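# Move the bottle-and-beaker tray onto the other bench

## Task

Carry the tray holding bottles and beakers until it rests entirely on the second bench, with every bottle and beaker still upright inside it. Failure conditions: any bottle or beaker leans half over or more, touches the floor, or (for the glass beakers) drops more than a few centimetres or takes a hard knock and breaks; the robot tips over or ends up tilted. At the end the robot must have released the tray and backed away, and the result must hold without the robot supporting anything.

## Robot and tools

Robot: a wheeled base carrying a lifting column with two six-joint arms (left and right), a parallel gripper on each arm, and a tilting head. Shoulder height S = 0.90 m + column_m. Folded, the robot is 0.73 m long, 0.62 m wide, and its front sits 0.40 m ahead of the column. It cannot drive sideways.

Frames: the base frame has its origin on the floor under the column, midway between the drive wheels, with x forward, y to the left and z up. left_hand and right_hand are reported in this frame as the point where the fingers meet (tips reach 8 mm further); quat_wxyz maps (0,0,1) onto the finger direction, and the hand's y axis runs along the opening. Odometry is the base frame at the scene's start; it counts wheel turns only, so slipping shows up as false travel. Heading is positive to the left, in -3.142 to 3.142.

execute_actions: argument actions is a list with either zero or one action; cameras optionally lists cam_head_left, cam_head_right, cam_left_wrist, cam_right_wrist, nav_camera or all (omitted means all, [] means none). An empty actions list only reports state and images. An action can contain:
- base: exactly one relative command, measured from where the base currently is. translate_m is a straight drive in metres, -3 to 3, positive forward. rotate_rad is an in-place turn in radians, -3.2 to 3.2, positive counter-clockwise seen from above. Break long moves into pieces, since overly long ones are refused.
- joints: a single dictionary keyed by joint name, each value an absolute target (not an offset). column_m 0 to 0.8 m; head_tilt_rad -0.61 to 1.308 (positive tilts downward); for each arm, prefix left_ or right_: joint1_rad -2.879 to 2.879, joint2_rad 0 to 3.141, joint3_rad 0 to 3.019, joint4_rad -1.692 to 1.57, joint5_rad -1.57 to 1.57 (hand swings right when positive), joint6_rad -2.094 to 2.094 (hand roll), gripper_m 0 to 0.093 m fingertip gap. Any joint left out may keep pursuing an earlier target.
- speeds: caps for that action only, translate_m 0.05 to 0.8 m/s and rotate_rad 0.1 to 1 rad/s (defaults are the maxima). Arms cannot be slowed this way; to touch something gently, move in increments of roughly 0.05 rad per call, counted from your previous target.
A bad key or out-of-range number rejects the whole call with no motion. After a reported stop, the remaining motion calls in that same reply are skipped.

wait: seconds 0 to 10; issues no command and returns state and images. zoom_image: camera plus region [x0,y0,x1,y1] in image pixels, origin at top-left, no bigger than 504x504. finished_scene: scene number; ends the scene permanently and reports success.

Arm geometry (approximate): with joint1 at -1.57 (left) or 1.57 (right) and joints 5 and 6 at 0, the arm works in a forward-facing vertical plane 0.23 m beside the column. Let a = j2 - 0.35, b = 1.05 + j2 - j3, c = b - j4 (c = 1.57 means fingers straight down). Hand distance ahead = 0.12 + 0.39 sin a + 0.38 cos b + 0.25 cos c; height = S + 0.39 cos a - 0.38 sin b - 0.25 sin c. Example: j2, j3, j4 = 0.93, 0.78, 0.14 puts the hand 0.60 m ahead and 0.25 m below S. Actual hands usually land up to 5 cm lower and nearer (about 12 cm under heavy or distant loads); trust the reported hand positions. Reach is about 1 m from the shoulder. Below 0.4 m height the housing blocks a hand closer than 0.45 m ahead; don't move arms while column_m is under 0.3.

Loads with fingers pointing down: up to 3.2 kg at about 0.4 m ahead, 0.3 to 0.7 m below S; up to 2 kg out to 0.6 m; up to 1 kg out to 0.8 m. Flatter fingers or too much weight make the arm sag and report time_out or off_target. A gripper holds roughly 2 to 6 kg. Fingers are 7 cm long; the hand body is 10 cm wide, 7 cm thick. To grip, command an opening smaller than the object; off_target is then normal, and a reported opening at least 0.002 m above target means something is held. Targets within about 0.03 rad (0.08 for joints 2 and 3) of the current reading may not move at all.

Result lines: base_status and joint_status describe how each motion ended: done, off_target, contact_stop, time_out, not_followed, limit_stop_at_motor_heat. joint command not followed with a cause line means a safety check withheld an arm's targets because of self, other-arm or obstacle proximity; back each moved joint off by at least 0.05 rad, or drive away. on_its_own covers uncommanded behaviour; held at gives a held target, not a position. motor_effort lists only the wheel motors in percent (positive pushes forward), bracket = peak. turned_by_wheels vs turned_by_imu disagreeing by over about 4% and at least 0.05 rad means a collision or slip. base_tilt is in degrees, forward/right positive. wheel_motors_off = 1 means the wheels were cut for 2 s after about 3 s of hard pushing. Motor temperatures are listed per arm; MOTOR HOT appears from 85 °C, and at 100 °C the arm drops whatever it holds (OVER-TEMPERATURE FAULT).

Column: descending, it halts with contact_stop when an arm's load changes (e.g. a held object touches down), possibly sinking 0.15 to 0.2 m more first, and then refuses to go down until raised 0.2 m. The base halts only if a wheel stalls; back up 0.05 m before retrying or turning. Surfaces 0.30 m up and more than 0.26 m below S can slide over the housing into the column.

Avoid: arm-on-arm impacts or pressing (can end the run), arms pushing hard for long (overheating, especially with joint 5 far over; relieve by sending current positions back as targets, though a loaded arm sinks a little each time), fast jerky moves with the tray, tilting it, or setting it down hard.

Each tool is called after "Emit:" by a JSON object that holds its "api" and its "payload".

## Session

Emit:
{"api": "execute_actions", "payload": {"actions": []}}

Scene clock: 0.00 s.
Motor temperatures (°C, as the motors report them): left_arm=[19 22 21 21 20 19] | right_arm=[19 23 22 19 22 20]
base_odometry: x=+0.000 y=+0.000 heading=+0.000 (m, m, rad; odometry frame)
turned_by_wheels: +0.000 (rad since the last result)
turned_by_imu: +0.000 (rad since the last result)
base_tilt: forward=+0.2 right=-0.6 (deg)
base_status: not commanded
joint_positions: column_m=+0.555 head_tilt_rad=+0.869 left_joint1_rad=-1.585 left_joint2_rad=+0.889 left_joint3_rad=+0.441 left_joint4_rad=-0.892 left_joint5_rad=+0.011 left_joint6_rad=-0.033 left_gripper_m=+0.095 right_joint1_rad=+1.571 right_joint2_rad=+0.922 right_joint3_rad=+0.432 right_joint4_rad=-0.912 right_joint5_rad=+0.012 right_joint6_rad=-0.004 right_gripper_m=+0.095
joint_status: not commanded
wheel_motors_off: 0
motor_effort: left_wheel=+5 right_wheel=+0 (%)
left_hand: x=+0.1726 y=+0.2193 z=+1.2372 quat_wxyz=(+0.397, +0.012, -0.918, +0.003) (m; base frame)
right_hand: x=+0.1569 y=-0.2274 z=+1.2412 quat_wxyz=(+0.426, +0.004, -0.905, +0.004) (m; base frame)
pictures: cam_head_left, cam_head_right, cam_left_wrist, cam_right_wrist, nav_camera
camera_calibration (this result's frames):
cam_head_left: T_world_to_cam=[[0.0265935, -0.999646, 0.0000860399, 0.0564094], [-0.731425, -0.0195167, -0.681643, 1.07959], [0.681403, 0.0180643, -0.731685, 1.02432], [0, 0, 0, 1]] pos_world=[0.0901676, 0.0589559, 1.48537]
cam_head_right: T_world_to_cam=[[0.0215631, -0.999523, -0.0221132, -0.0157946], [-0.723447, -0.000333402, -0.69038, 1.0909], [0.690044, 0.0308844, -0.723109, 1.01533], [0, 0, 0, 1]] pos_world=[0.0889251, -0.0467811, 1.48698]
cam_left_wrist: T_world_to_cam=[[0.0256733, -0.999575, -0.0138205, 0.235199], [-0.131501, -0.0170818, 0.991169, -1.19491], [-0.990984, -0.0236291, -0.131884, 0.462641], [0, 0, 0, 1]] pos_world=[0.295299, 0.225619, 1.24862]
cam_right_wrist: T_world_to_cam=[[0.0173287, -0.999844, -0.00351933, -0.229087], [-0.0649597, -0.00463825, 0.997877, -1.22455], [-0.997737, -0.0170633, -0.0650299, 0.354174], [0, 0, 0, 1]] pos_world=[0.277795, -0.228687, 1.24418]
Images, in order (width x height): cam_head_left 896x504, cam_head_right 896x504, cam_left_wrist 504x504, cam_right_wrist 504x504, nav_camera 896x504.

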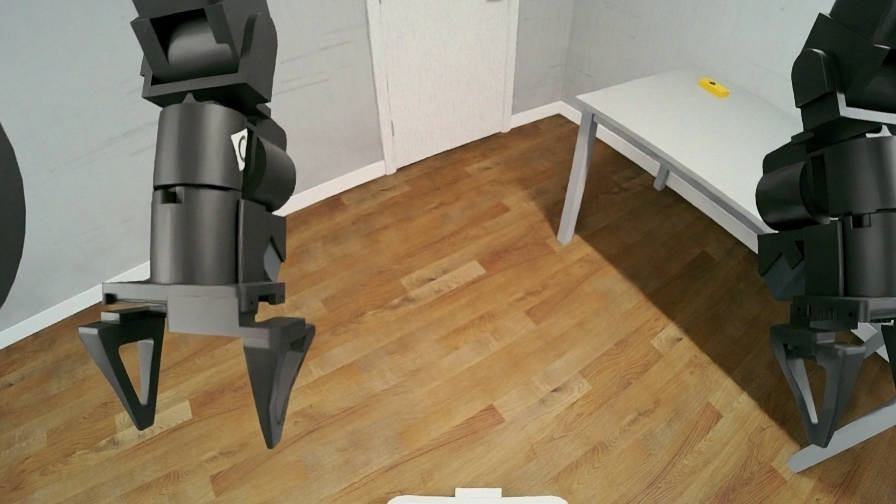

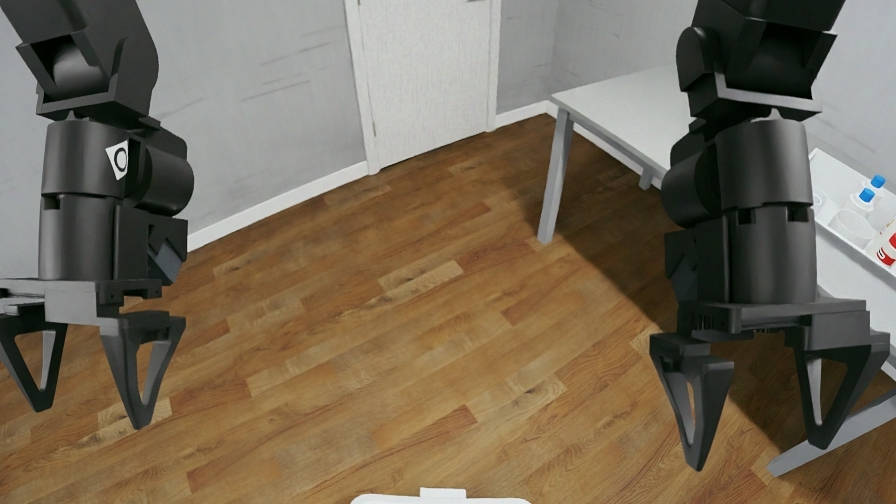

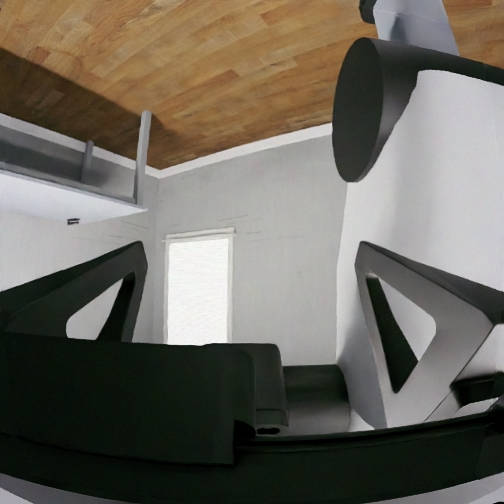

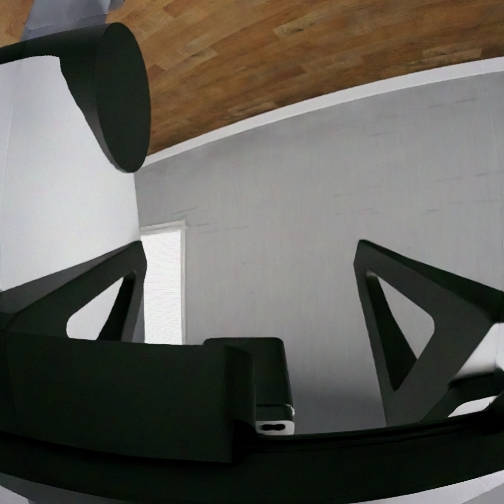

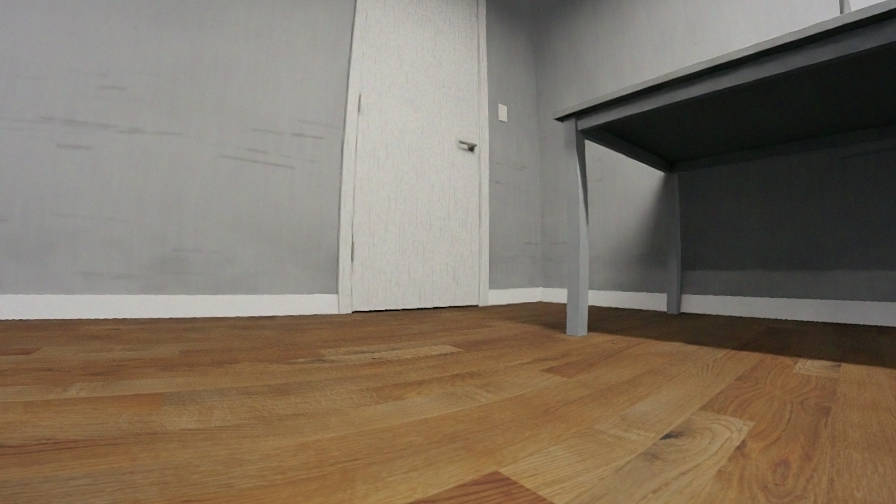

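Emit:
{"api": "execute_actions", "payload": {"actions": [{"base":{"rotate_rad":-1.0},"joints":{"column_m":0.6,"head_tilt_rad":0.7,"left_joint1_rad":-1.447,"left_joint2_rad":1.425,"left_joint3_rad":1.011,"left_joint4_rad":-0.106,"left_joint5_rad":0.12,"left_joint6_rad":0.09,"right_joint1_rad":1.495,"right_joint2_rad":1.425,"right_joint3_rad":1.0,"right_joint4_rad":-0.106,"right_joint5_rad":-0.1,"right_joint6_rad":-0.04,"left_gripper_m":0.065,"right_gripper_m":0.065}}], "cameras": ["cam_head_left","cam_head_right","nav_camera"]}}

Scene clock: 4.00 s.
Motor temperatures (°C, as the motors report them): left_arm=[19 22 21 21 20 19] | right_arm=[19 23 22 19 22 20]
base_odometry: x=+0.000 y=+0.000 heading=-0.999 (m, m, rad; odometry frame)
turned_by_wheels: -0.999 (rad since the last result)
turned_by_imu: -0.981 (rad since the last result)
base_tilt: forward=+0.1 right=-0.7 (deg)
base_status: done
joint_positions: column_m=+0.600 head_tilt_rad=+0.716 left_joint1_rad=-1.442 left_joint2_rad=+1.420 left_joint3_rad=+1.013 left_joint4_rad=-0.113 left_joint5_rad=+0.118 left_joint6_rad=+0.076 left_gripper_m=+0.065 right_joint1_rad=+1.494 right_joint2_rad=+1.418 right_joint3_rad=+1.006 right_joint4_rad=-0.111 right_joint5_rad=-0.098 right_joint6_rad=-0.034 right_gripper_m=+0.065
joint_status: all done
wheel_motors_off: 0
motor_effort: left_wheel=+6(56) right_wheel=-5(31) (%)
left_hand: x=+0.5065 y=+0.2806 z=+1.0635 quat_wxyz=(-0.004, -0.006, -1.000, +0.003) (m; base frame)
right_hand: x=+0.5042 y=-0.2542 z=+1.0621 quat_wxyz=(-0.001, -0.002, -1.000, -0.016) (m; base frame)
pictures: cam_head_left, cam_head_right, nav_camera
camera_calibration (this result's frames):
cam_head_left: T_world_to_cam=[[0.0262714, -0.999646, 0.00412705, 0.0500128], [-0.619322, -0.0195167, -0.784894, 1.26855], [0.784697, 0.0180643, -0.619616, 0.874488], [0, 0, 0, 1]] pos_world=[0.0981167, 0.0589559, 1.53731]
cam_head_right: T_world_to_cam=[[0.0246736, -0.999523, -0.0185788, -0.0205559], [-0.610109, -0.000333402, -0.792318, 1.2781], [0.791933, 0.0308844, -0.609826, 0.863255], [0, 0, 0, 1]] pos_world=[0.0966447, -0.0467811, 1.53871]
Images, in order (width x height): cam_head_left 896x504, cam_head_right 896x504, nav_camera 896x504.

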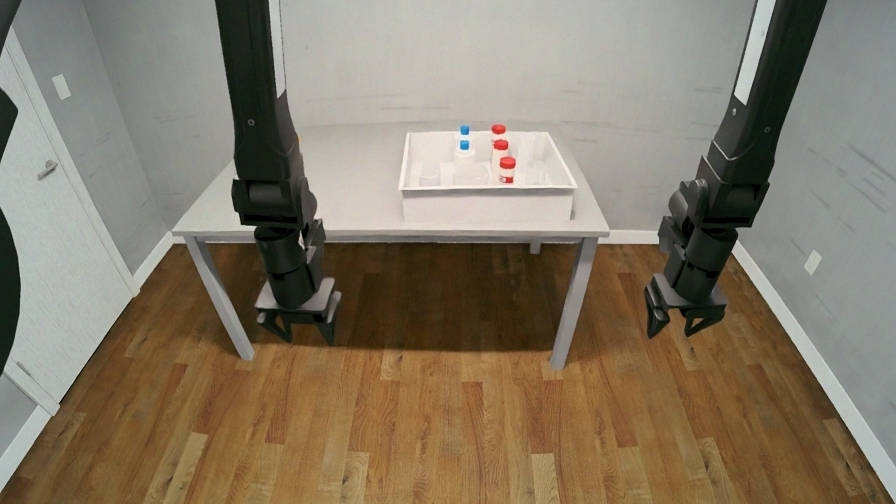

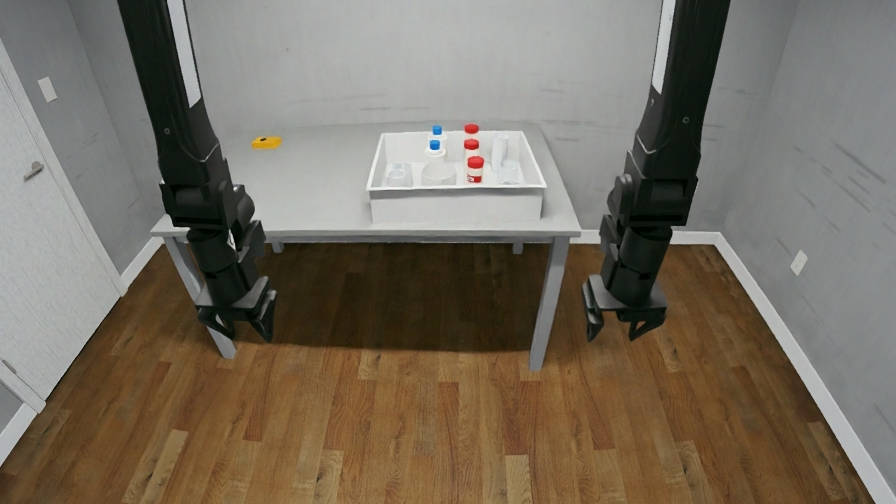

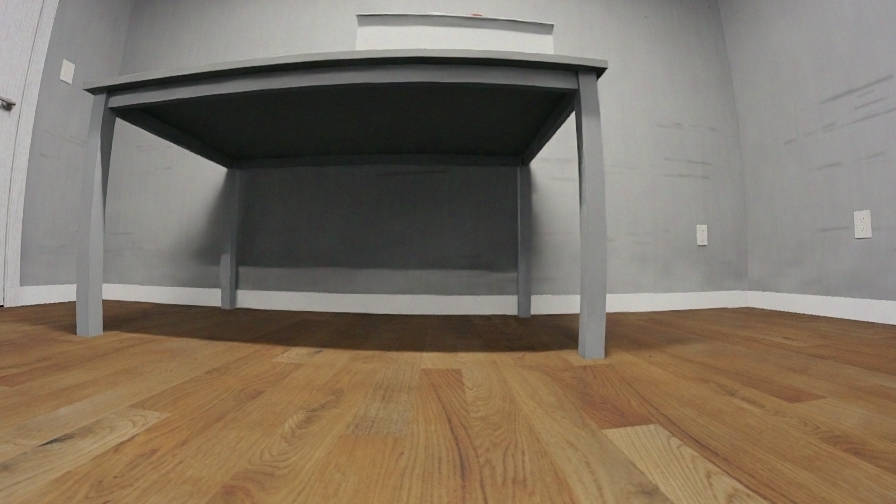

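Emit:
{"api": "execute_actions", "payload": {"actions": [{"base":{"rotate_rad":-0.142}}], "cameras": []}}

Emit:
{"api": "execute_actions", "payload": {"actions": [{"base":{"translate_m":0.6},"joints":{"head_tilt_rad":0.95}}], "cameras": []}}

Emit:
{"api": "execute_actions", "payload": {"actions": [{"base":{"rotate_rad":0.2}}], "cameras": ["cam_head_left","nav_camera"]}}

Scene clock: 7.77 s.
Motor temperatures (°C, as the motors report them): left_arm=[20 23 21 21 20 19] | right_arm=[19 23 22 19 22 20]
base_odometry: x=+0.000 y=+0.000 heading=-1.140 (m, m, rad; odometry frame)
turned_by_wheels: -0.141 (rad since the last result)
turned_by_imu: -0.139 (rad since the last result)
base_tilt: forward=+0.2 right=-0.6 (deg)
base_status: done
joint_positions: column_m=+0.600 head_tilt_rad=+0.716 left_joint1_rad=-1.442 left_joint2_rad=+1.420 left_joint3_rad=+1.013 left_joint4_rad=-0.113 left_joint5_rad=+0.119 left_joint6_rad=+0.076 left_gripper_m=+0.065 right_joint1_rad=+1.494 right_joint2_rad=+1.418 right_joint3_rad=+1.006 right_joint4_rad=-0.111 right_joint5_rad=-0.098 right_joint6_rad=-0.034 right_gripper_m=+0.065
joint_status: not commanded
wheel_motors_off: 0
motor_effort: left_wheel=+5(28) right_wheel=-5(26) (%)
left_hand: x=+0.5065 y=+0.2805 z=+1.0635 quat_wxyz=(-0.004, -0.006, -1.000, +0.004) (m; base frame)
right_hand: x=+0.5042 y=-0.2539 z=+1.0621 quat_wxyz=(-0.001, -0.002, -1.000, -0.016) (m; base frame)
pictures: none
No camera images: the call's "cameras" was empty. Leave "cameras" out to get every camera's image.

Scene clock: 10.47 s.
Motor temperatures (°C, as the motors report them): left_arm=[20 23 21 21 20 19] | right_arm=[19 23 22 19 22 20]
base_odometry: x=+0.250 y=-0.545 heading=-1.141 (m, m, rad; odometry frame)
turned_by_wheels: +0.000 (rad since the last result)
turned_by_imu: +0.001 (rad since the last result)
base_tilt: forward=+0.2 right=-0.7 (deg)
base_status: done
joint_positions: column_m=+0.600 head_tilt_rad=+0.951 left_joint1_rad=-1.442 left_joint2_rad=+1.420 left_joint3_rad=+1.014 left_joint4_rad=-0.113 left_joint5_rad=+0.119 left_joint6_rad=+0.076 left_gripper_m=+0.065 right_joint1_rad=+1.494 right_joint2_rad=+1.419 right_joint3_rad=+1.003 right_joint4_rad=-0.111 right_joint5_rad=-0.098 right_joint6_rad=-0.034 right_gripper_m=+0.065
joint_status: all done
wheel_motors_off: 0
motor_effort: left_wheel=+1(51) right_wheel=+0(47) (%)
left_hand: x=+0.5066 y=+0.2806 z=+1.0634 quat_wxyz=(-0.004, -0.006, -1.000, +0.004) (m; base frame)
right_hand: x=+0.5022 y=-0.2539 z=+1.0617 quat_wxyz=(+0.000, -0.002, -1.000, -0.016) (m; base frame)
pictures: none
No camera images: the call's "cameras" was empty. Leave "cameras" out to get every camera's image.

Scene clock: 11.87 s.
Motor temperatures (°C, as the motors report them): left_arm=[20 23 21 21 20 19] | right_arm=[19 23 22 19 22 20]
base_odometry: x=+0.251 y=-0.546 heading=-0.942 (m, m, rad; odometry frame)
turned_by_wheels: +0.198 (rad since the last result)
turned_by_imu: +0.194 (rad since the last result)
base_tilt: forward=+0.2 right=-0.7 (deg)
base_status: done
joint_positions: column_m=+0.600 head_tilt_rad=+0.951 left_joint1_rad=-1.443 left_joint2_rad=+1.420 left_joint3_rad=+1.014 left_joint4_rad=-0.113 left_joint5_rad=+0.119 left_joint6_rad=+0.076 left_gripper_m=+0.065 right_joint1_rad=+1.494 right_joint2_rad=+1.419 right_joint3_rad=+1.003 right_joint4_rad=-0.111 right_joint5_rad=-0.098 right_joint6_rad=-0.034 right_gripper_m=+0.065
joint_status: not commanded
wheel_motors_off: 0
motor_effort: left_wheel=+0(53) right_wheel=+0(35) (%)
left_hand: x=+0.5066 y=+0.2803 z=+1.0634 quat_wxyz=(-0.004, -0.006, -1.000, +0.004) (m; base frame)
right_hand: x=+0.5022 y=-0.2539 z=+1.0617 quat_wxyz=(+0.000, -0.002, -1.000, -0.016) (m; base frame)
pictures: cam_head_left, nav_camera
camera_calibration (this result's frames):
cam_head_left: T_world_to_cam=[[0.0265115, -0.999646, -0.00208819, 0.0598578], [-0.784699, -0.0195167, -0.619569, 1.01462], [0.619309, 0.0180643, -0.784939, 1.14495], [0, 0, 0, 1]] pos_world=[0.0855069, 0.0589559, 1.52747]
Images, in order (width x height): cam_head_left 896x504, nav_camera 896x504.

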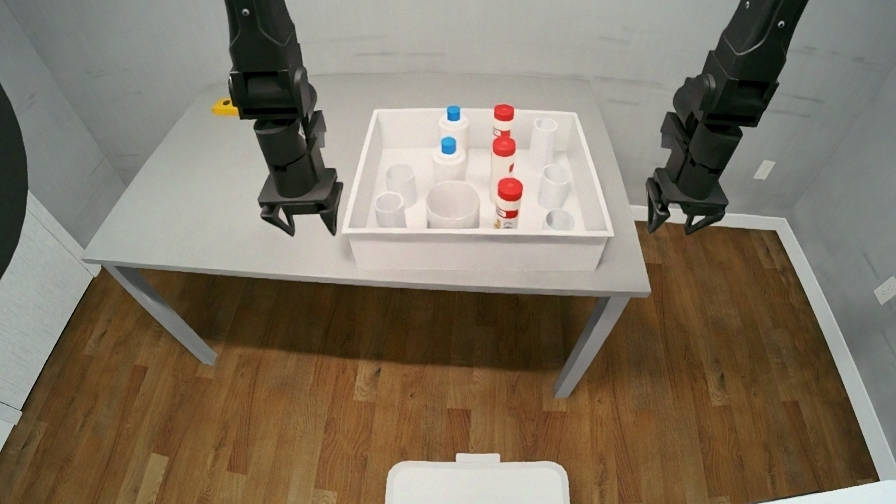

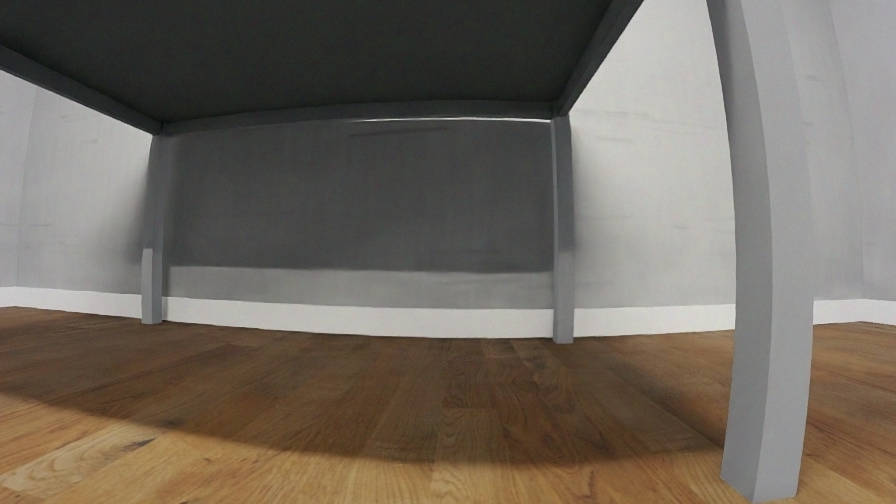

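Emit:
{"api": "execute_actions", "payload": {"actions": [{"base":{"translate_m":0.39},"speeds":{"translate_m":0.3},"joints":{"head_tilt_rad":1.2}}], "cameras": []}}

Emit:
{"api": "execute_actions", "payload": {"actions": [{"joints":{"column_m":0.45}}], "cameras": ["cam_head_left","cam_left_wrist","cam_right_wrist"]}}

Scene clock: 15.97 s.
Motor temperatures (°C, as the motors report them): left_arm=[20 23 21 21 20 19] | right_arm=[19 23 22 19 22 20]
base_odometry: x=+0.480 y=-0.861 heading=-0.941 (m, m, rad; odometry frame)
turned_by_wheels: +0.001 (rad since the last result)
turned_by_imu: +0.002 (rad since the last result)
base_tilt: forward=+0.2 right=-0.6 (deg)
base_status: done
joint_positions: column_m=+0.600 head_tilt_rad=+1.198 left_joint1_rad=-1.443 left_joint2_rad=+1.420 left_joint3_rad=+1.012 left_joint4_rad=-0.113 left_joint5_rad=+0.119 left_joint6_rad=+0.076 left_gripper_m=+0.065 right_joint1_rad=+1.494 right_joint2_rad=+1.419 right_joint3_rad=+1.002 right_joint4_rad=-0.111 right_joint5_rad=-0.098 right_joint6_rad=-0.034 right_gripper_m=+0.065
joint_status: all done
wheel_motors_off: 0
motor_effort: left_wheel=+2(54) right_wheel=-2(35) (%)
left_hand: x=+0.5059 y=+0.2803 z=+1.0633 quat_wxyz=(-0.004, -0.006, -1.000, +0.004) (m; base frame)
right_hand: x=+0.5009 y=-0.2538 z=+1.0614 quat_wxyz=(+0.001, -0.002, -1.000, -0.016) (m; base frame)
pictures: none
No camera images: the call's "cameras" was empty. Leave "cameras" out to get every camera's image.

Scene clock: 18.47 s.
Motor temperatures (°C, as the motors report them): left_arm=[20 23 21 21 20 19] | right_arm=[19 23 22 19 22 20]
base_odometry: x=+0.480 y=-0.861 heading=-0.941 (m, m, rad; odometry frame)
turned_by_wheels: +0.000 (rad since the last result)
turned_by_imu: +0.000 (rad since the last result)
base_tilt: forward=+0.2 right=-0.6 (deg)
base_status: not commanded
joint_positions: column_m=+0.450 head_tilt_rad=+1.198 left_joint1_rad=-1.443 left_joint2_rad=+1.420 left_joint3_rad=+1.012 left_joint4_rad=-0.113 left_joint5_rad=+0.119 left_joint6_rad=+0.076 left_gripper_m=+0.065 right_joint1_rad=+1.494 right_joint2_rad=+1.419 right_joint3_rad=+1.002 right_joint4_rad=-0.111 right_joint5_rad=-0.098 right_joint6_rad=-0.034 right_gripper_m=+0.065
joint_status: all done
wheel_motors_off: 0
motor_effort: left_wheel=+2(3) right_wheel=-2(3) (%)
left_hand: x=+0.5059 y=+0.2803 z=+0.9134 quat_wxyz=(-0.004, -0.006, -1.000, +0.004) (m; base frame)
right_hand: x=+0.5009 y=-0.2538 z=+0.9115 quat_wxyz=(+0.001, -0.002, -1.000, -0.016) (m; base frame)
pictures: cam_head_left, cam_left_wrist, cam_right_wrist
camera_calibration (this result's frames):
cam_head_left: T_world_to_cam=[[0.0251938, -0.999646, -0.00851435, 0.0688387], [-0.912489, -0.0195167, -0.408635, 0.625221], [0.408324, 0.0180643, -0.912658, 1.22123], [0, 0, 0, 1]] pos_world=[0.0701144, 0.0589559, 1.37064]
cam_left_wrist: T_world_to_cam=[[-0.0040039, -0.999988, 0.00270468, 0.28318], [-0.816658, 0.00483075, 0.577101, -0.110389], [-0.577108, 0.000101863, -0.816668, 1.16115], [0, 0, 0, 1]] pos_world=[0.581092, 0.283592, 1.01121]
cam_right_wrist: T_world_to_cam=[[0.00534674, -0.999449, -0.0327579, -0.229899], [-0.808485, -0.0235989, 0.588044, -0.132212], [-0.588493, 0.0233402, -0.808165, 1.1581], [0, 0, 0, 1]] pos_world=[0.575872, -0.259923, 1.00615]
Images, in order (width x height): cam_head_left 896x504, cam_left_wrist 504x504, cam_right_wrist 504x504.

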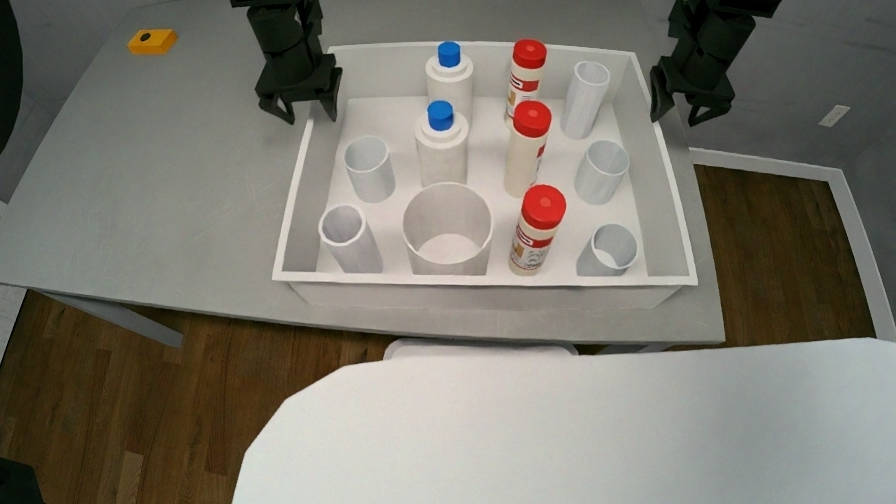

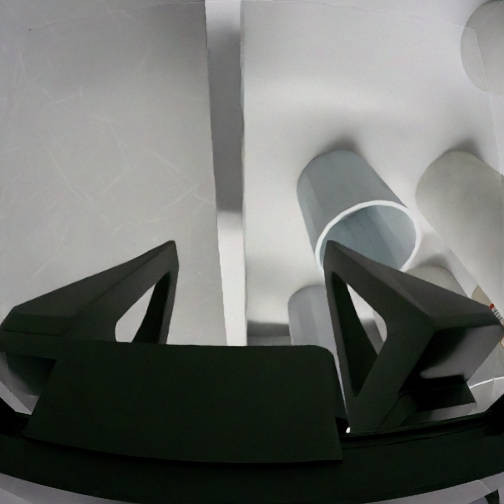

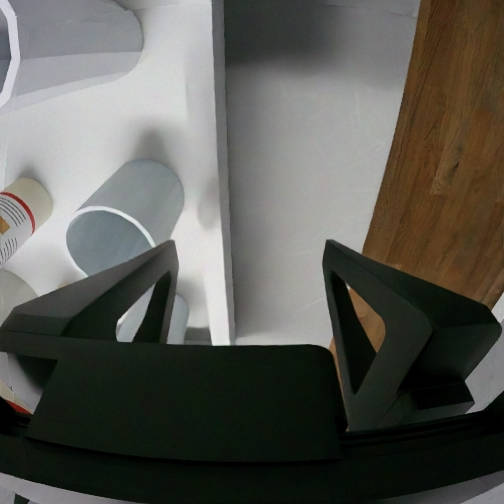

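Emit:
{"api": "execute_actions", "payload": {"actions": [{"base":{"rotate_rad":0.035},"speeds":{"rotate_rad":0.2},"joints":{"column_m":0.43,"right_joint5_rad":-0.135}}], "cameras": ["cam_head_left","cam_left_wrist","cam_right_wrist"]}}

Scene clock: 20.00 s.
Motor temperatures (°C, as the motors report them): left_arm=[20 23 21 21 20 19] | right_arm=[19 23 22 19 22 20]
base_odometry: x=+0.480 y=-0.861 heading=-0.909 (m, m, rad; odometry frame)
turned_by_wheels: +0.033 (rad since the last result)
turned_by_imu: +0.032 (rad since the last result)
base_tilt: forward=+0.2 right=-0.7 (deg)
base_status: done
joint_positions: column_m=+0.430 head_tilt_rad=+1.198 left_joint1_rad=-1.443 left_joint2_rad=+1.420 left_joint3_rad=+1.012 left_joint4_rad=-0.113 left_joint5_rad=+0.119 left_joint6_rad=+0.076 left_gripper_m=+0.065 right_joint1_rad=+1.494 right_joint2_rad=+1.419 right_joint3_rad=+1.002 right_joint4_rad=-0.111 right_joint5_rad=-0.132 right_joint6_rad=-0.034 right_gripper_m=+0.065
joint_status: all done
wheel_motors_off: 0
motor_effort: left_wheel=+0(46) right_wheel=+0(41) (%)
left_hand: x=+0.5059 y=+0.2803 z=+0.8934 quat_wxyz=(-0.004, -0.006, -1.000, +0.004) (m; base frame)
right_hand: x=+0.5011 y=-0.2480 z=+0.8918 quat_wxyz=(+0.001, -0.002, -0.999, -0.033) (m; base frame)
pictures: cam_head_left, cam_left_wrist, cam_right_wrist
camera_calibration (this result's frames):
cam_head_left: T_world_to_cam=[[0.0251938, -0.999646, -0.00851435, 0.0686684], [-0.912489, -0.0195167, -0.408635, 0.617046], [0.408324, 0.0180643, -0.912658, 1.20297], [0, 0, 0, 1]] pos_world=[0.0701144, 0.0589559, 1.35063]
cam_left_wrist: T_world_to_cam=[[-0.0040039, -0.999988, 0.00270468, 0.283235], [-0.816658, 0.00483075, 0.577101, -0.0988435], [-0.577108, 0.000101863, -0.816668, 1.14481], [0, 0, 0, 1]] pos_world=[0.581092, 0.283592, 0.991208]
cam_right_wrist: T_world_to_cam=[[0.00527805, -0.997738, -0.0670131, -0.193652], [-0.809264, -0.0436278, 0.585822, -0.122889], [-0.587421, 0.0511393, -0.807664, 1.14807], [0, 0, 0, 1]] pos_world=[0.575974, -0.257287, 0.986271]
Images, in order (width x height): cam_head_left 896x504, cam_left_wrist 504x504, cam_right_wrist 504x504.

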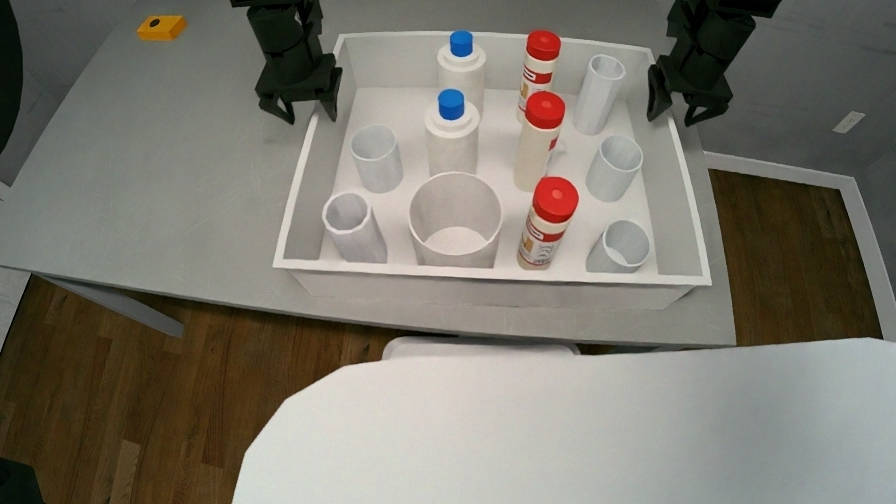

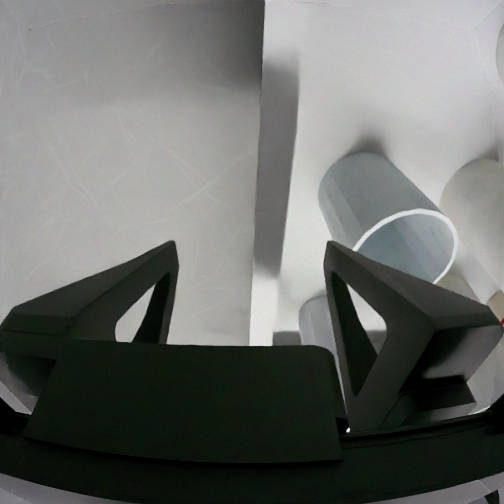

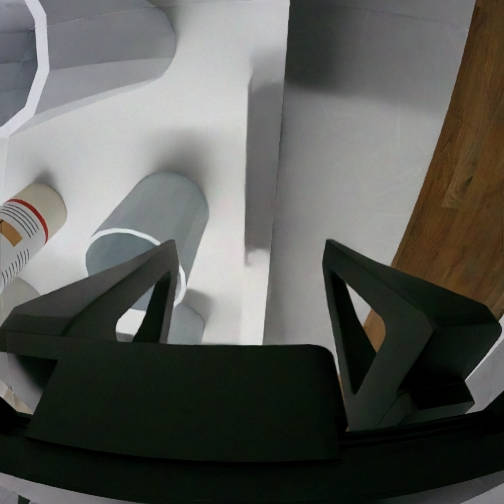

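Emit:
{"api": "execute_actions", "payload": {"actions": [{"joints":{"column_m":0.378,"right_gripper_m":0.052}}], "cameras": ["cam_head_left","cam_left_wrist","cam_right_wrist"]}}

Scene clock: 23.63 s.
Motor temperatures (°C, as the motors report them): left_arm=[20 23 21 21 20 19] | right_arm=[19 24 22 19 22 20]
base_odometry: x=+0.480 y=-0.861 heading=-0.909 (m, m, rad; odometry frame)
turned_by_wheels: +0.000 (rad since the last result)
turned_by_imu: +0.001 (rad since the last result)
base_tilt: forward=+0.2 right=-0.6 (deg)
base_status: not commanded
joint_positions: column_m=+0.378 head_tilt_rad=+1.198 left_joint1_rad=-1.443 left_joint2_rad=+1.420 left_joint3_rad=+1.012 left_joint4_rad=-0.113 left_joint5_rad=+0.119 left_joint6_rad=+0.076 left_gripper_m=+0.065 right_joint1_rad=+1.494 right_joint2_rad=+1.419 right_joint3_rad=+1.002 right_joint4_rad=-0.111 right_joint5_rad=-0.132 right_joint6_rad=-0.034 right_gripper_m=+0.052
joint_status: all done
wheel_motors_off: 0
motor_effort: left_wheel=-1(3) right_wheel=+3(3) (%)
left_hand: x=+0.5059 y=+0.2803 z=+0.8414 quat_wxyz=(-0.004, -0.006, -1.000, +0.004) (m; base frame)
right_hand: x=+0.5011 y=-0.2480 z=+0.8398 quat_wxyz=(+0.001, -0.002, -0.999, -0.033) (m; base frame)
pictures: cam_head_left, cam_left_wrist, cam_right_wrist
camera_calibration (this result's frames):
cam_head_left: T_world_to_cam=[[0.0251938, -0.999646, -0.00851436, 0.0682259], [-0.912489, -0.0195167, -0.408635, 0.59581], [0.408324, 0.0180643, -0.912658, 1.15555], [0, 0, 0, 1]] pos_world=[0.0701144, 0.0589559, 1.29867]
cam_left_wrist: T_world_to_cam=[[-0.0040039, -0.999988, 0.00270468, 0.283375], [-0.816658, 0.00483075, 0.577101, -0.0688534], [-0.577108, 0.000101863, -0.816668, 1.10237], [0, 0, 0, 1]] pos_world=[0.581092, 0.283592, 0.939241]
cam_right_wrist: T_world_to_cam=[[0.00527805, -0.997738, -0.0670131, -0.197135], [-0.809264, -0.0436278, 0.585822, -0.0924461], [-0.587421, 0.0511393, -0.807664, 1.1061], [0, 0, 0, 1]] pos_world=[0.575974, -0.257287, 0.934304]
Images, in order (width x height): cam_head_left 896x504, cam_left_wrist 504x504, cam_right_wrist 504x504.

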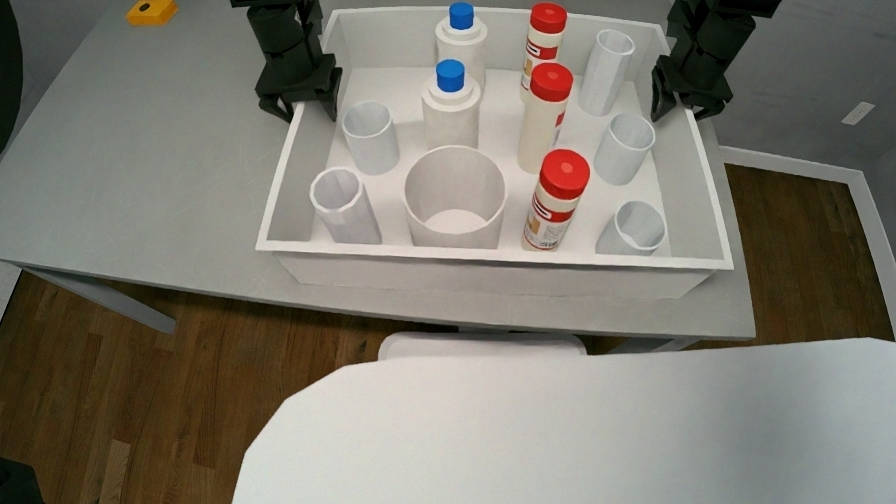

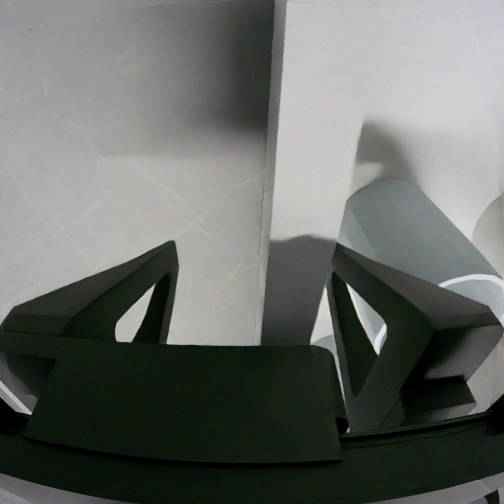

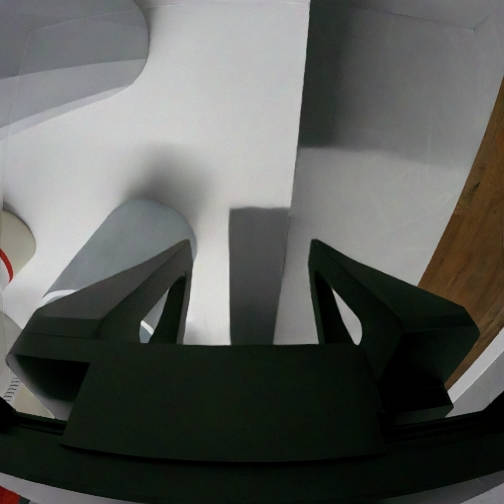

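Left hand needs about 1 cm inward; I'll nudge it while closing.

Emit:
{"api": "execute_actions", "payload": {"actions": [{"joints":{"left_joint1_rad":-1.47,"left_joint5_rad":0.14,"left_gripper_m":0,"right_gripper_m":0}}], "cameras": ["cam_left_wrist","cam_right_wrist"]}}

Emit:
{"api": "execute_actions", "payload": {"actions": [{"joints":{"column_m":0.42}}], "cameras": ["cam_head_left"]}}

Scene clock: 24.87 s.
Motor temperatures (°C, as the motors report them): left_arm=[20 24 21 21 20 19] | right_arm=[19 24 22 19 22 20]
base_odometry: x=+0.480 y=-0.861 heading=-0.909 (m, m, rad; odometry frame)
turned_by_wheels: +0.000 (rad since the last result)
turned_by_imu: +0.000 (rad since the last result)
base_tilt: forward=+0.2 right=-0.6 (deg)
base_status: not commanded
joint_positions: column_m=+0.378 head_tilt_rad=+1.198 left_joint1_rad=-1.452 left_joint2_rad=+1.421 left_joint3_rad=+1.012 left_joint4_rad=-0.113 left_joint5_rad=+0.151 left_joint6_rad=+0.100 left_gripper_m=+0.006 right_joint1_rad=+1.491 right_joint2_rad=+1.419 right_joint3_rad=+1.002 right_joint4_rad=-0.111 right_joint5_rad=-0.145 right_joint6_rad=-0.007 right_gripper_m=+0.006
joint_status: left_gripper_m off_target (ended at +0.006, target +0.000); right_gripper_m off_target (ended at +0.006, target +0.000); the others done
wheel_motors_off: 0
motor_effort: left_wheel=-2(2) right_wheel=+2(3) (%)
left_hand: x=+0.5059 y=+0.2696 z=+0.8408 quat_wxyz=(-0.004, -0.020, -1.000, +0.024) (m; base frame)
right_hand: x=+0.5010 y=-0.2478 z=+0.8399 quat_wxyz=(+0.001, -0.017, -0.999, -0.038) (m; base frame)
pictures: cam_left_wrist, cam_right_wrist
camera_calibration (this result's frames):
cam_left_wrist: T_world_to_cam=[[-0.0321153, -0.998596, 0.0421316, 0.253391], [-0.816733, 0.0505178, 0.5748, -0.0787218], [-0.576121, -0.0159504, -0.817209, 1.10614], [0, 0, 0, 1]] pos_world=[0.581116, 0.274655, 0.938525]
cam_right_wrist: T_world_to_cam=[[-0.0239668, -0.996748, -0.0769363, -0.173711], [-0.809204, -0.0258484, 0.586958, -0.0891621], [-0.587038, 0.0763248, -0.805953, 1.1107], [0, 0, 0, 1]] pos_world=[0.575709, -0.260225, 0.934142]
Images, in order (width x height): cam_left_wrist 504x504, cam_right_wrist 504x504.

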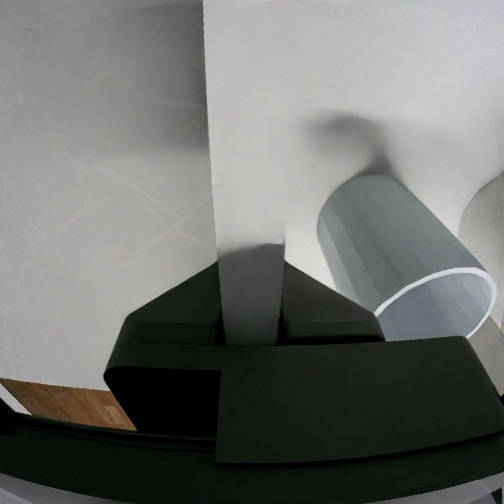

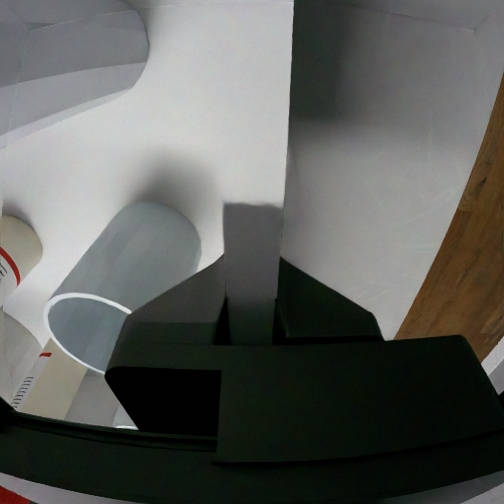

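Scene clock: 26.00 s.
Motor temperatures (°C, as the motors report them): left_arm=[20 24 21 21 20 19] | right_arm=[19 24 22 19 22 20]
base_odometry: x=+0.480 y=-0.861 heading=-0.909 (m, m, rad; odometry frame)
turned_by_wheels: +0.000 (rad since the last result)
turned_by_imu: +0.000 (rad since the last result)
base_tilt: forward=+0.2 right=-0.7 (deg)
base_status: not commanded
joint_positions: column_m=+0.420 head_tilt_rad=+1.198 left_joint1_rad=-1.455 left_joint2_rad=+1.483 left_joint3_rad=+1.015 left_joint4_rad=-0.094 left_joint5_rad=+0.150 left_joint6_rad=+0.100 left_gripper_m=+0.006 right_joint1_rad=+1.491 right_joint2_rad=+1.479 right_joint3_rad=+1.007 right_joint4_rad=-0.096 right_joint5_rad=-0.145 right_joint6_rad=-0.012 right_gripper_m=+0.006
joint_status: all done
wheel_motors_off: 0
motor_effort: left_wheel=-3(2) right_wheel=+2(3) (%)
left_hand: x=+0.4844 y=+0.2690 z=+0.8595 quat_wxyz=(+0.016, -0.019, -0.999, +0.026) (m; base frame)
right_hand: x=+0.4811 y=-0.2485 z=+0.8601 quat_wxyz=(+0.020, -0.016, -0.999, -0.039) (m; base frame)
pictures: cam_head_left
camera_calibration (this result's frames):
cam_head_left: T_world_to_cam=[[0.0251938, -0.999646, -0.00851436, 0.0685821], [-0.912489, -0.0195167, -0.408635, 0.612905], [0.408324, 0.0180643, -0.912658, 1.19373], [0, 0, 0, 1]] pos_world=[0.0701144, 0.0589559, 1.3405]
Images, in order (width x height): cam_head_left 896x504.

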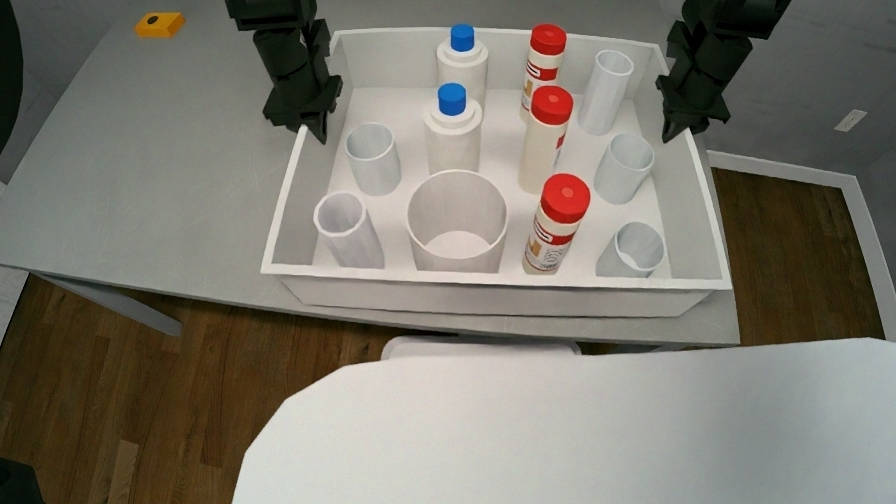

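Emit:
{"api": "execute_actions", "payload": {"actions": [{"joints":{"column_m":0.52,"left_joint4_rad":-0.055,"right_joint4_rad":-0.055,"head_tilt_rad":0.8}}], "cameras": []}}

Emit:
{"api": "execute_actions", "payload": {"actions": [{"base":{"translate_m":-0.72},"speeds":{"translate_m":0.25}}], "cameras": ["cam_head_left"]}}

Emit:
{"api": "execute_actions", "payload": {"actions": [{"base":{"rotate_rad":3.08},"speeds":{"rotate_rad":0.5},"joints":{"head_tilt_rad":0.65}}], "cameras": ["cam_head_left","nav_camera"]}}

Scene clock: 29.07 s.
Motor temperatures (°C, as the motors report them): left_arm=[20 24 21 21 20 19] | right_arm=[19 24 22 19 22 20]
base_odometry: x=+0.480 y=-0.861 heading=-0.909 (m, m, rad; odometry frame)
turned_by_wheels: +0.000 (rad since the last result)
turned_by_imu: +0.001 (rad since the last result)
base_tilt: forward=+0.2 right=-0.7 (deg)
base_status: not commanded
joint_positions: column_m=+0.520 head_tilt_rad=+0.816 left_joint1_rad=-1.456 left_joint2_rad=+1.486 left_joint3_rad=+1.014 left_joint4_rad=-0.049 left_joint5_rad=+0.150 left_joint6_rad=+0.096 left_gripper_m=+0.006 right_joint1_rad=+1.491 right_joint2_rad=+1.482 right_joint3_rad=+1.005 right_joint4_rad=-0.051 right_joint5_rad=-0.145 right_joint6_rad=-0.010 right_gripper_m=+0.006
joint_status: all done
wheel_motors_off: 0
motor_effort: left_wheel=-3(3) right_wheel=+3(3) (%)
left_hand: x=+0.4934 y=+0.2686 z=+0.9583 quat_wxyz=(-0.005, -0.020, -0.999, +0.025) (m; base frame)
right_hand: x=+0.4898 y=-0.2490 z=+0.9586 quat_wxyz=(+0.000, -0.015, -0.999, -0.038) (m; base frame)
pictures: none
No camera images: the call's "cameras" was empty. Leave "cameras" out to get every camera's image.

Scene clock: 33.03 s.
Motor temperatures (°C, as the motors report them): left_arm=[20 24 21 21 20 19] | right_arm=[19 24 22 19 22 20]
base_odometry: x=+0.037 y=-0.293 heading=-0.907 (m, m, rad; odometry frame)
turned_by_wheels: +0.001 (rad since the last result)
turned_by_imu: +0.001 (rad since the last result)
base_tilt: forward=+0.2 right=-0.7 (deg)
base_status: done
joint_positions: column_m=+0.520 head_tilt_rad=+0.815 left_joint1_rad=-1.457 left_joint2_rad=+1.487 left_joint3_rad=+1.009 left_joint4_rad=-0.048 left_joint5_rad=+0.150 left_joint6_rad=+0.096 left_gripper_m=+0.006 right_joint1_rad=+1.490 right_joint2_rad=+1.483 right_joint3_rad=+1.000 right_joint4_rad=-0.050 right_joint5_rad=-0.145 right_joint6_rad=-0.010 right_gripper_m=+0.006
joint_status: not commanded
wheel_motors_off: 0
motor_effort: left_wheel=+3(67) right_wheel=-2(36) (%)
left_hand: x=+0.4900 y=+0.2679 z=+0.9576 quat_wxyz=(-0.002, -0.019, -0.999, +0.026) (m; base frame)
right_hand: x=+0.4866 y=-0.2494 z=+0.9582 quat_wxyz=(+0.003, -0.016, -0.999, -0.038) (m; base frame)
pictures: cam_head_left
camera_calibration (this result's frames):
cam_head_left: T_world_to_cam=[[0.0265502, -0.999646, 0.00151783, 0.0542585], [-0.693661, -0.0195167, -0.720037, 1.11176], [0.719812, 0.0180643, -0.693934, 0.940039], [0, 0, 0, 1]] pos_world=[0.0930907, 0.0589559, 1.45275]
Images, in order (width x height): cam_head_left 896x504.

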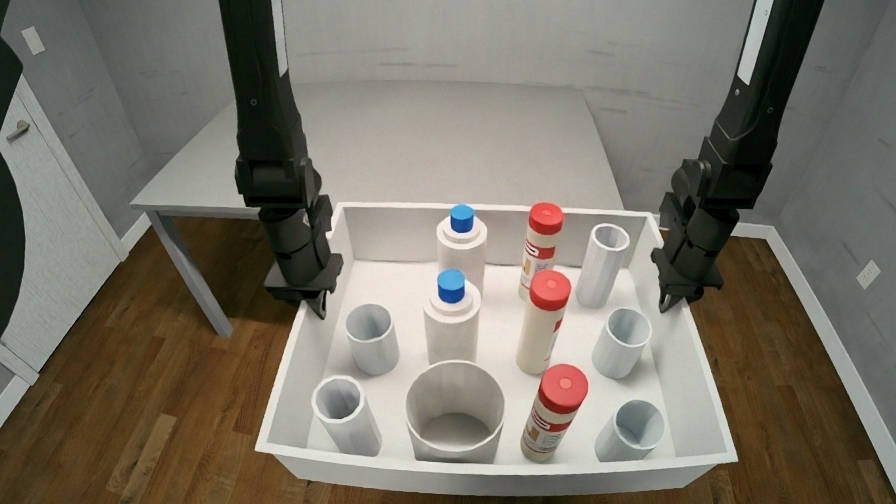

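Scene clock: 40.27 s.
Motor temperatures (°C, as the motors report them): left_arm=[19 25 21 21 20 19] | right_arm=[19 25 22 19 22 20]
base_odometry: x=+0.037 y=-0.293 heading=+2.172 (m, m, rad; odometry frame)
turned_by_wheels: +3.079 (rad since the last result)
turned_by_imu: +3.038 (rad since the last result)
base_tilt: forward=+0.1 right=-0.7 (deg)
base_status: done
joint_positions: column_m=+0.520 head_tilt_rad=+0.667 left_joint1_rad=-1.461 left_joint2_rad=+1.487 left_joint3_rad=+1.009 left_joint4_rad=-0.048 left_joint5_rad=+0.147 left_joint6_rad=+0.094 left_gripper_m=+0.006 right_joint1_rad=+1.487 right_joint2_rad=+1.483 right_joint3_rad=+1.000 right_joint4_rad=-0.050 right_joint5_rad=-0.146 right_joint6_rad=-0.012 right_gripper_m=+0.006
joint_status: all done
wheel_motors_off: 0
motor_effort: left_wheel=-7(50) right_wheel=+4(52) (%)
left_hand: x=+0.4901 y=+0.2662 z=+0.9575 quat_wxyz=(-0.002, -0.019, -0.999, +0.026) (m; base frame)
right_hand: x=+0.4865 y=-0.2513 z=+0.9583 quat_wxyz=(+0.003, -0.015, -0.999, -0.037) (m; base frame)
pictures: cam_head_left, nav_camera
camera_calibration (this result's frames):
cam_head_left: T_world_to_cam=[[0.0260364, -0.999646, 0.00541522, 0.0484152], [-0.579936, -0.0195167, -0.814428, 1.24821], [0.814246, 0.0180643, -0.580239, 0.764107], [0, 0, 0, 1]] pos_world=[0.100452, 0.0589559, 1.45968]
Images, in order (width x height): cam_head_left 896x504, nav_camera 896x504.

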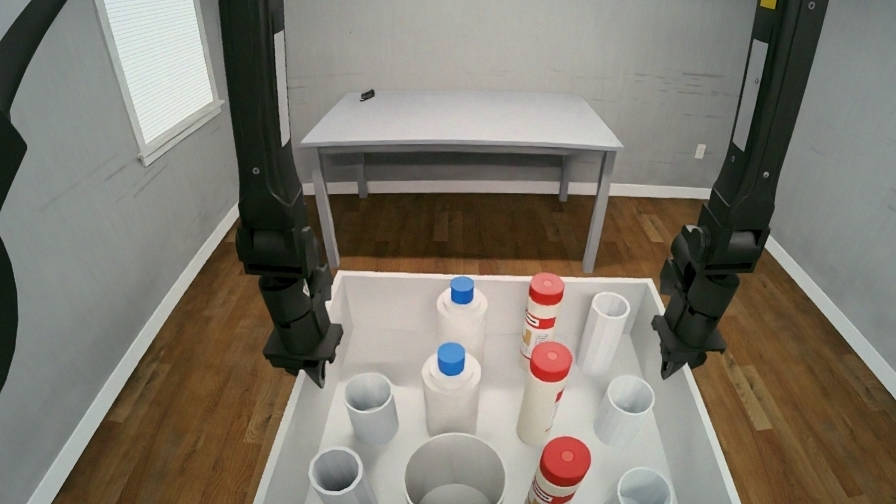

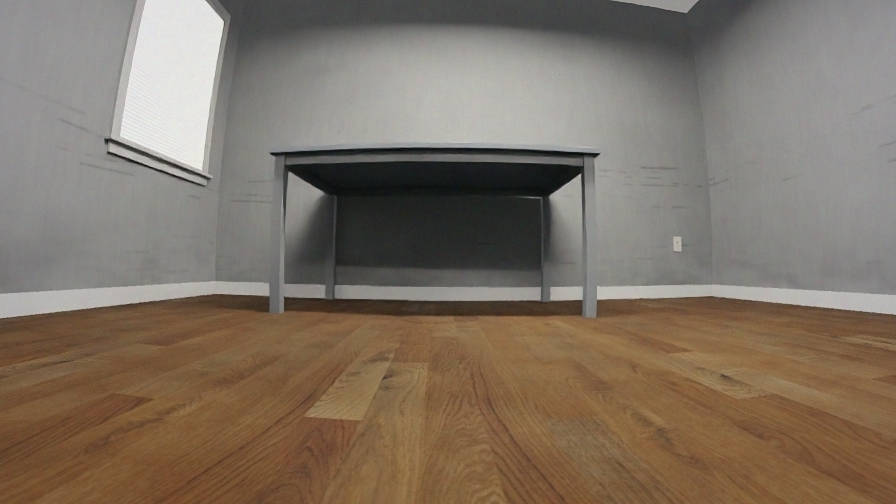

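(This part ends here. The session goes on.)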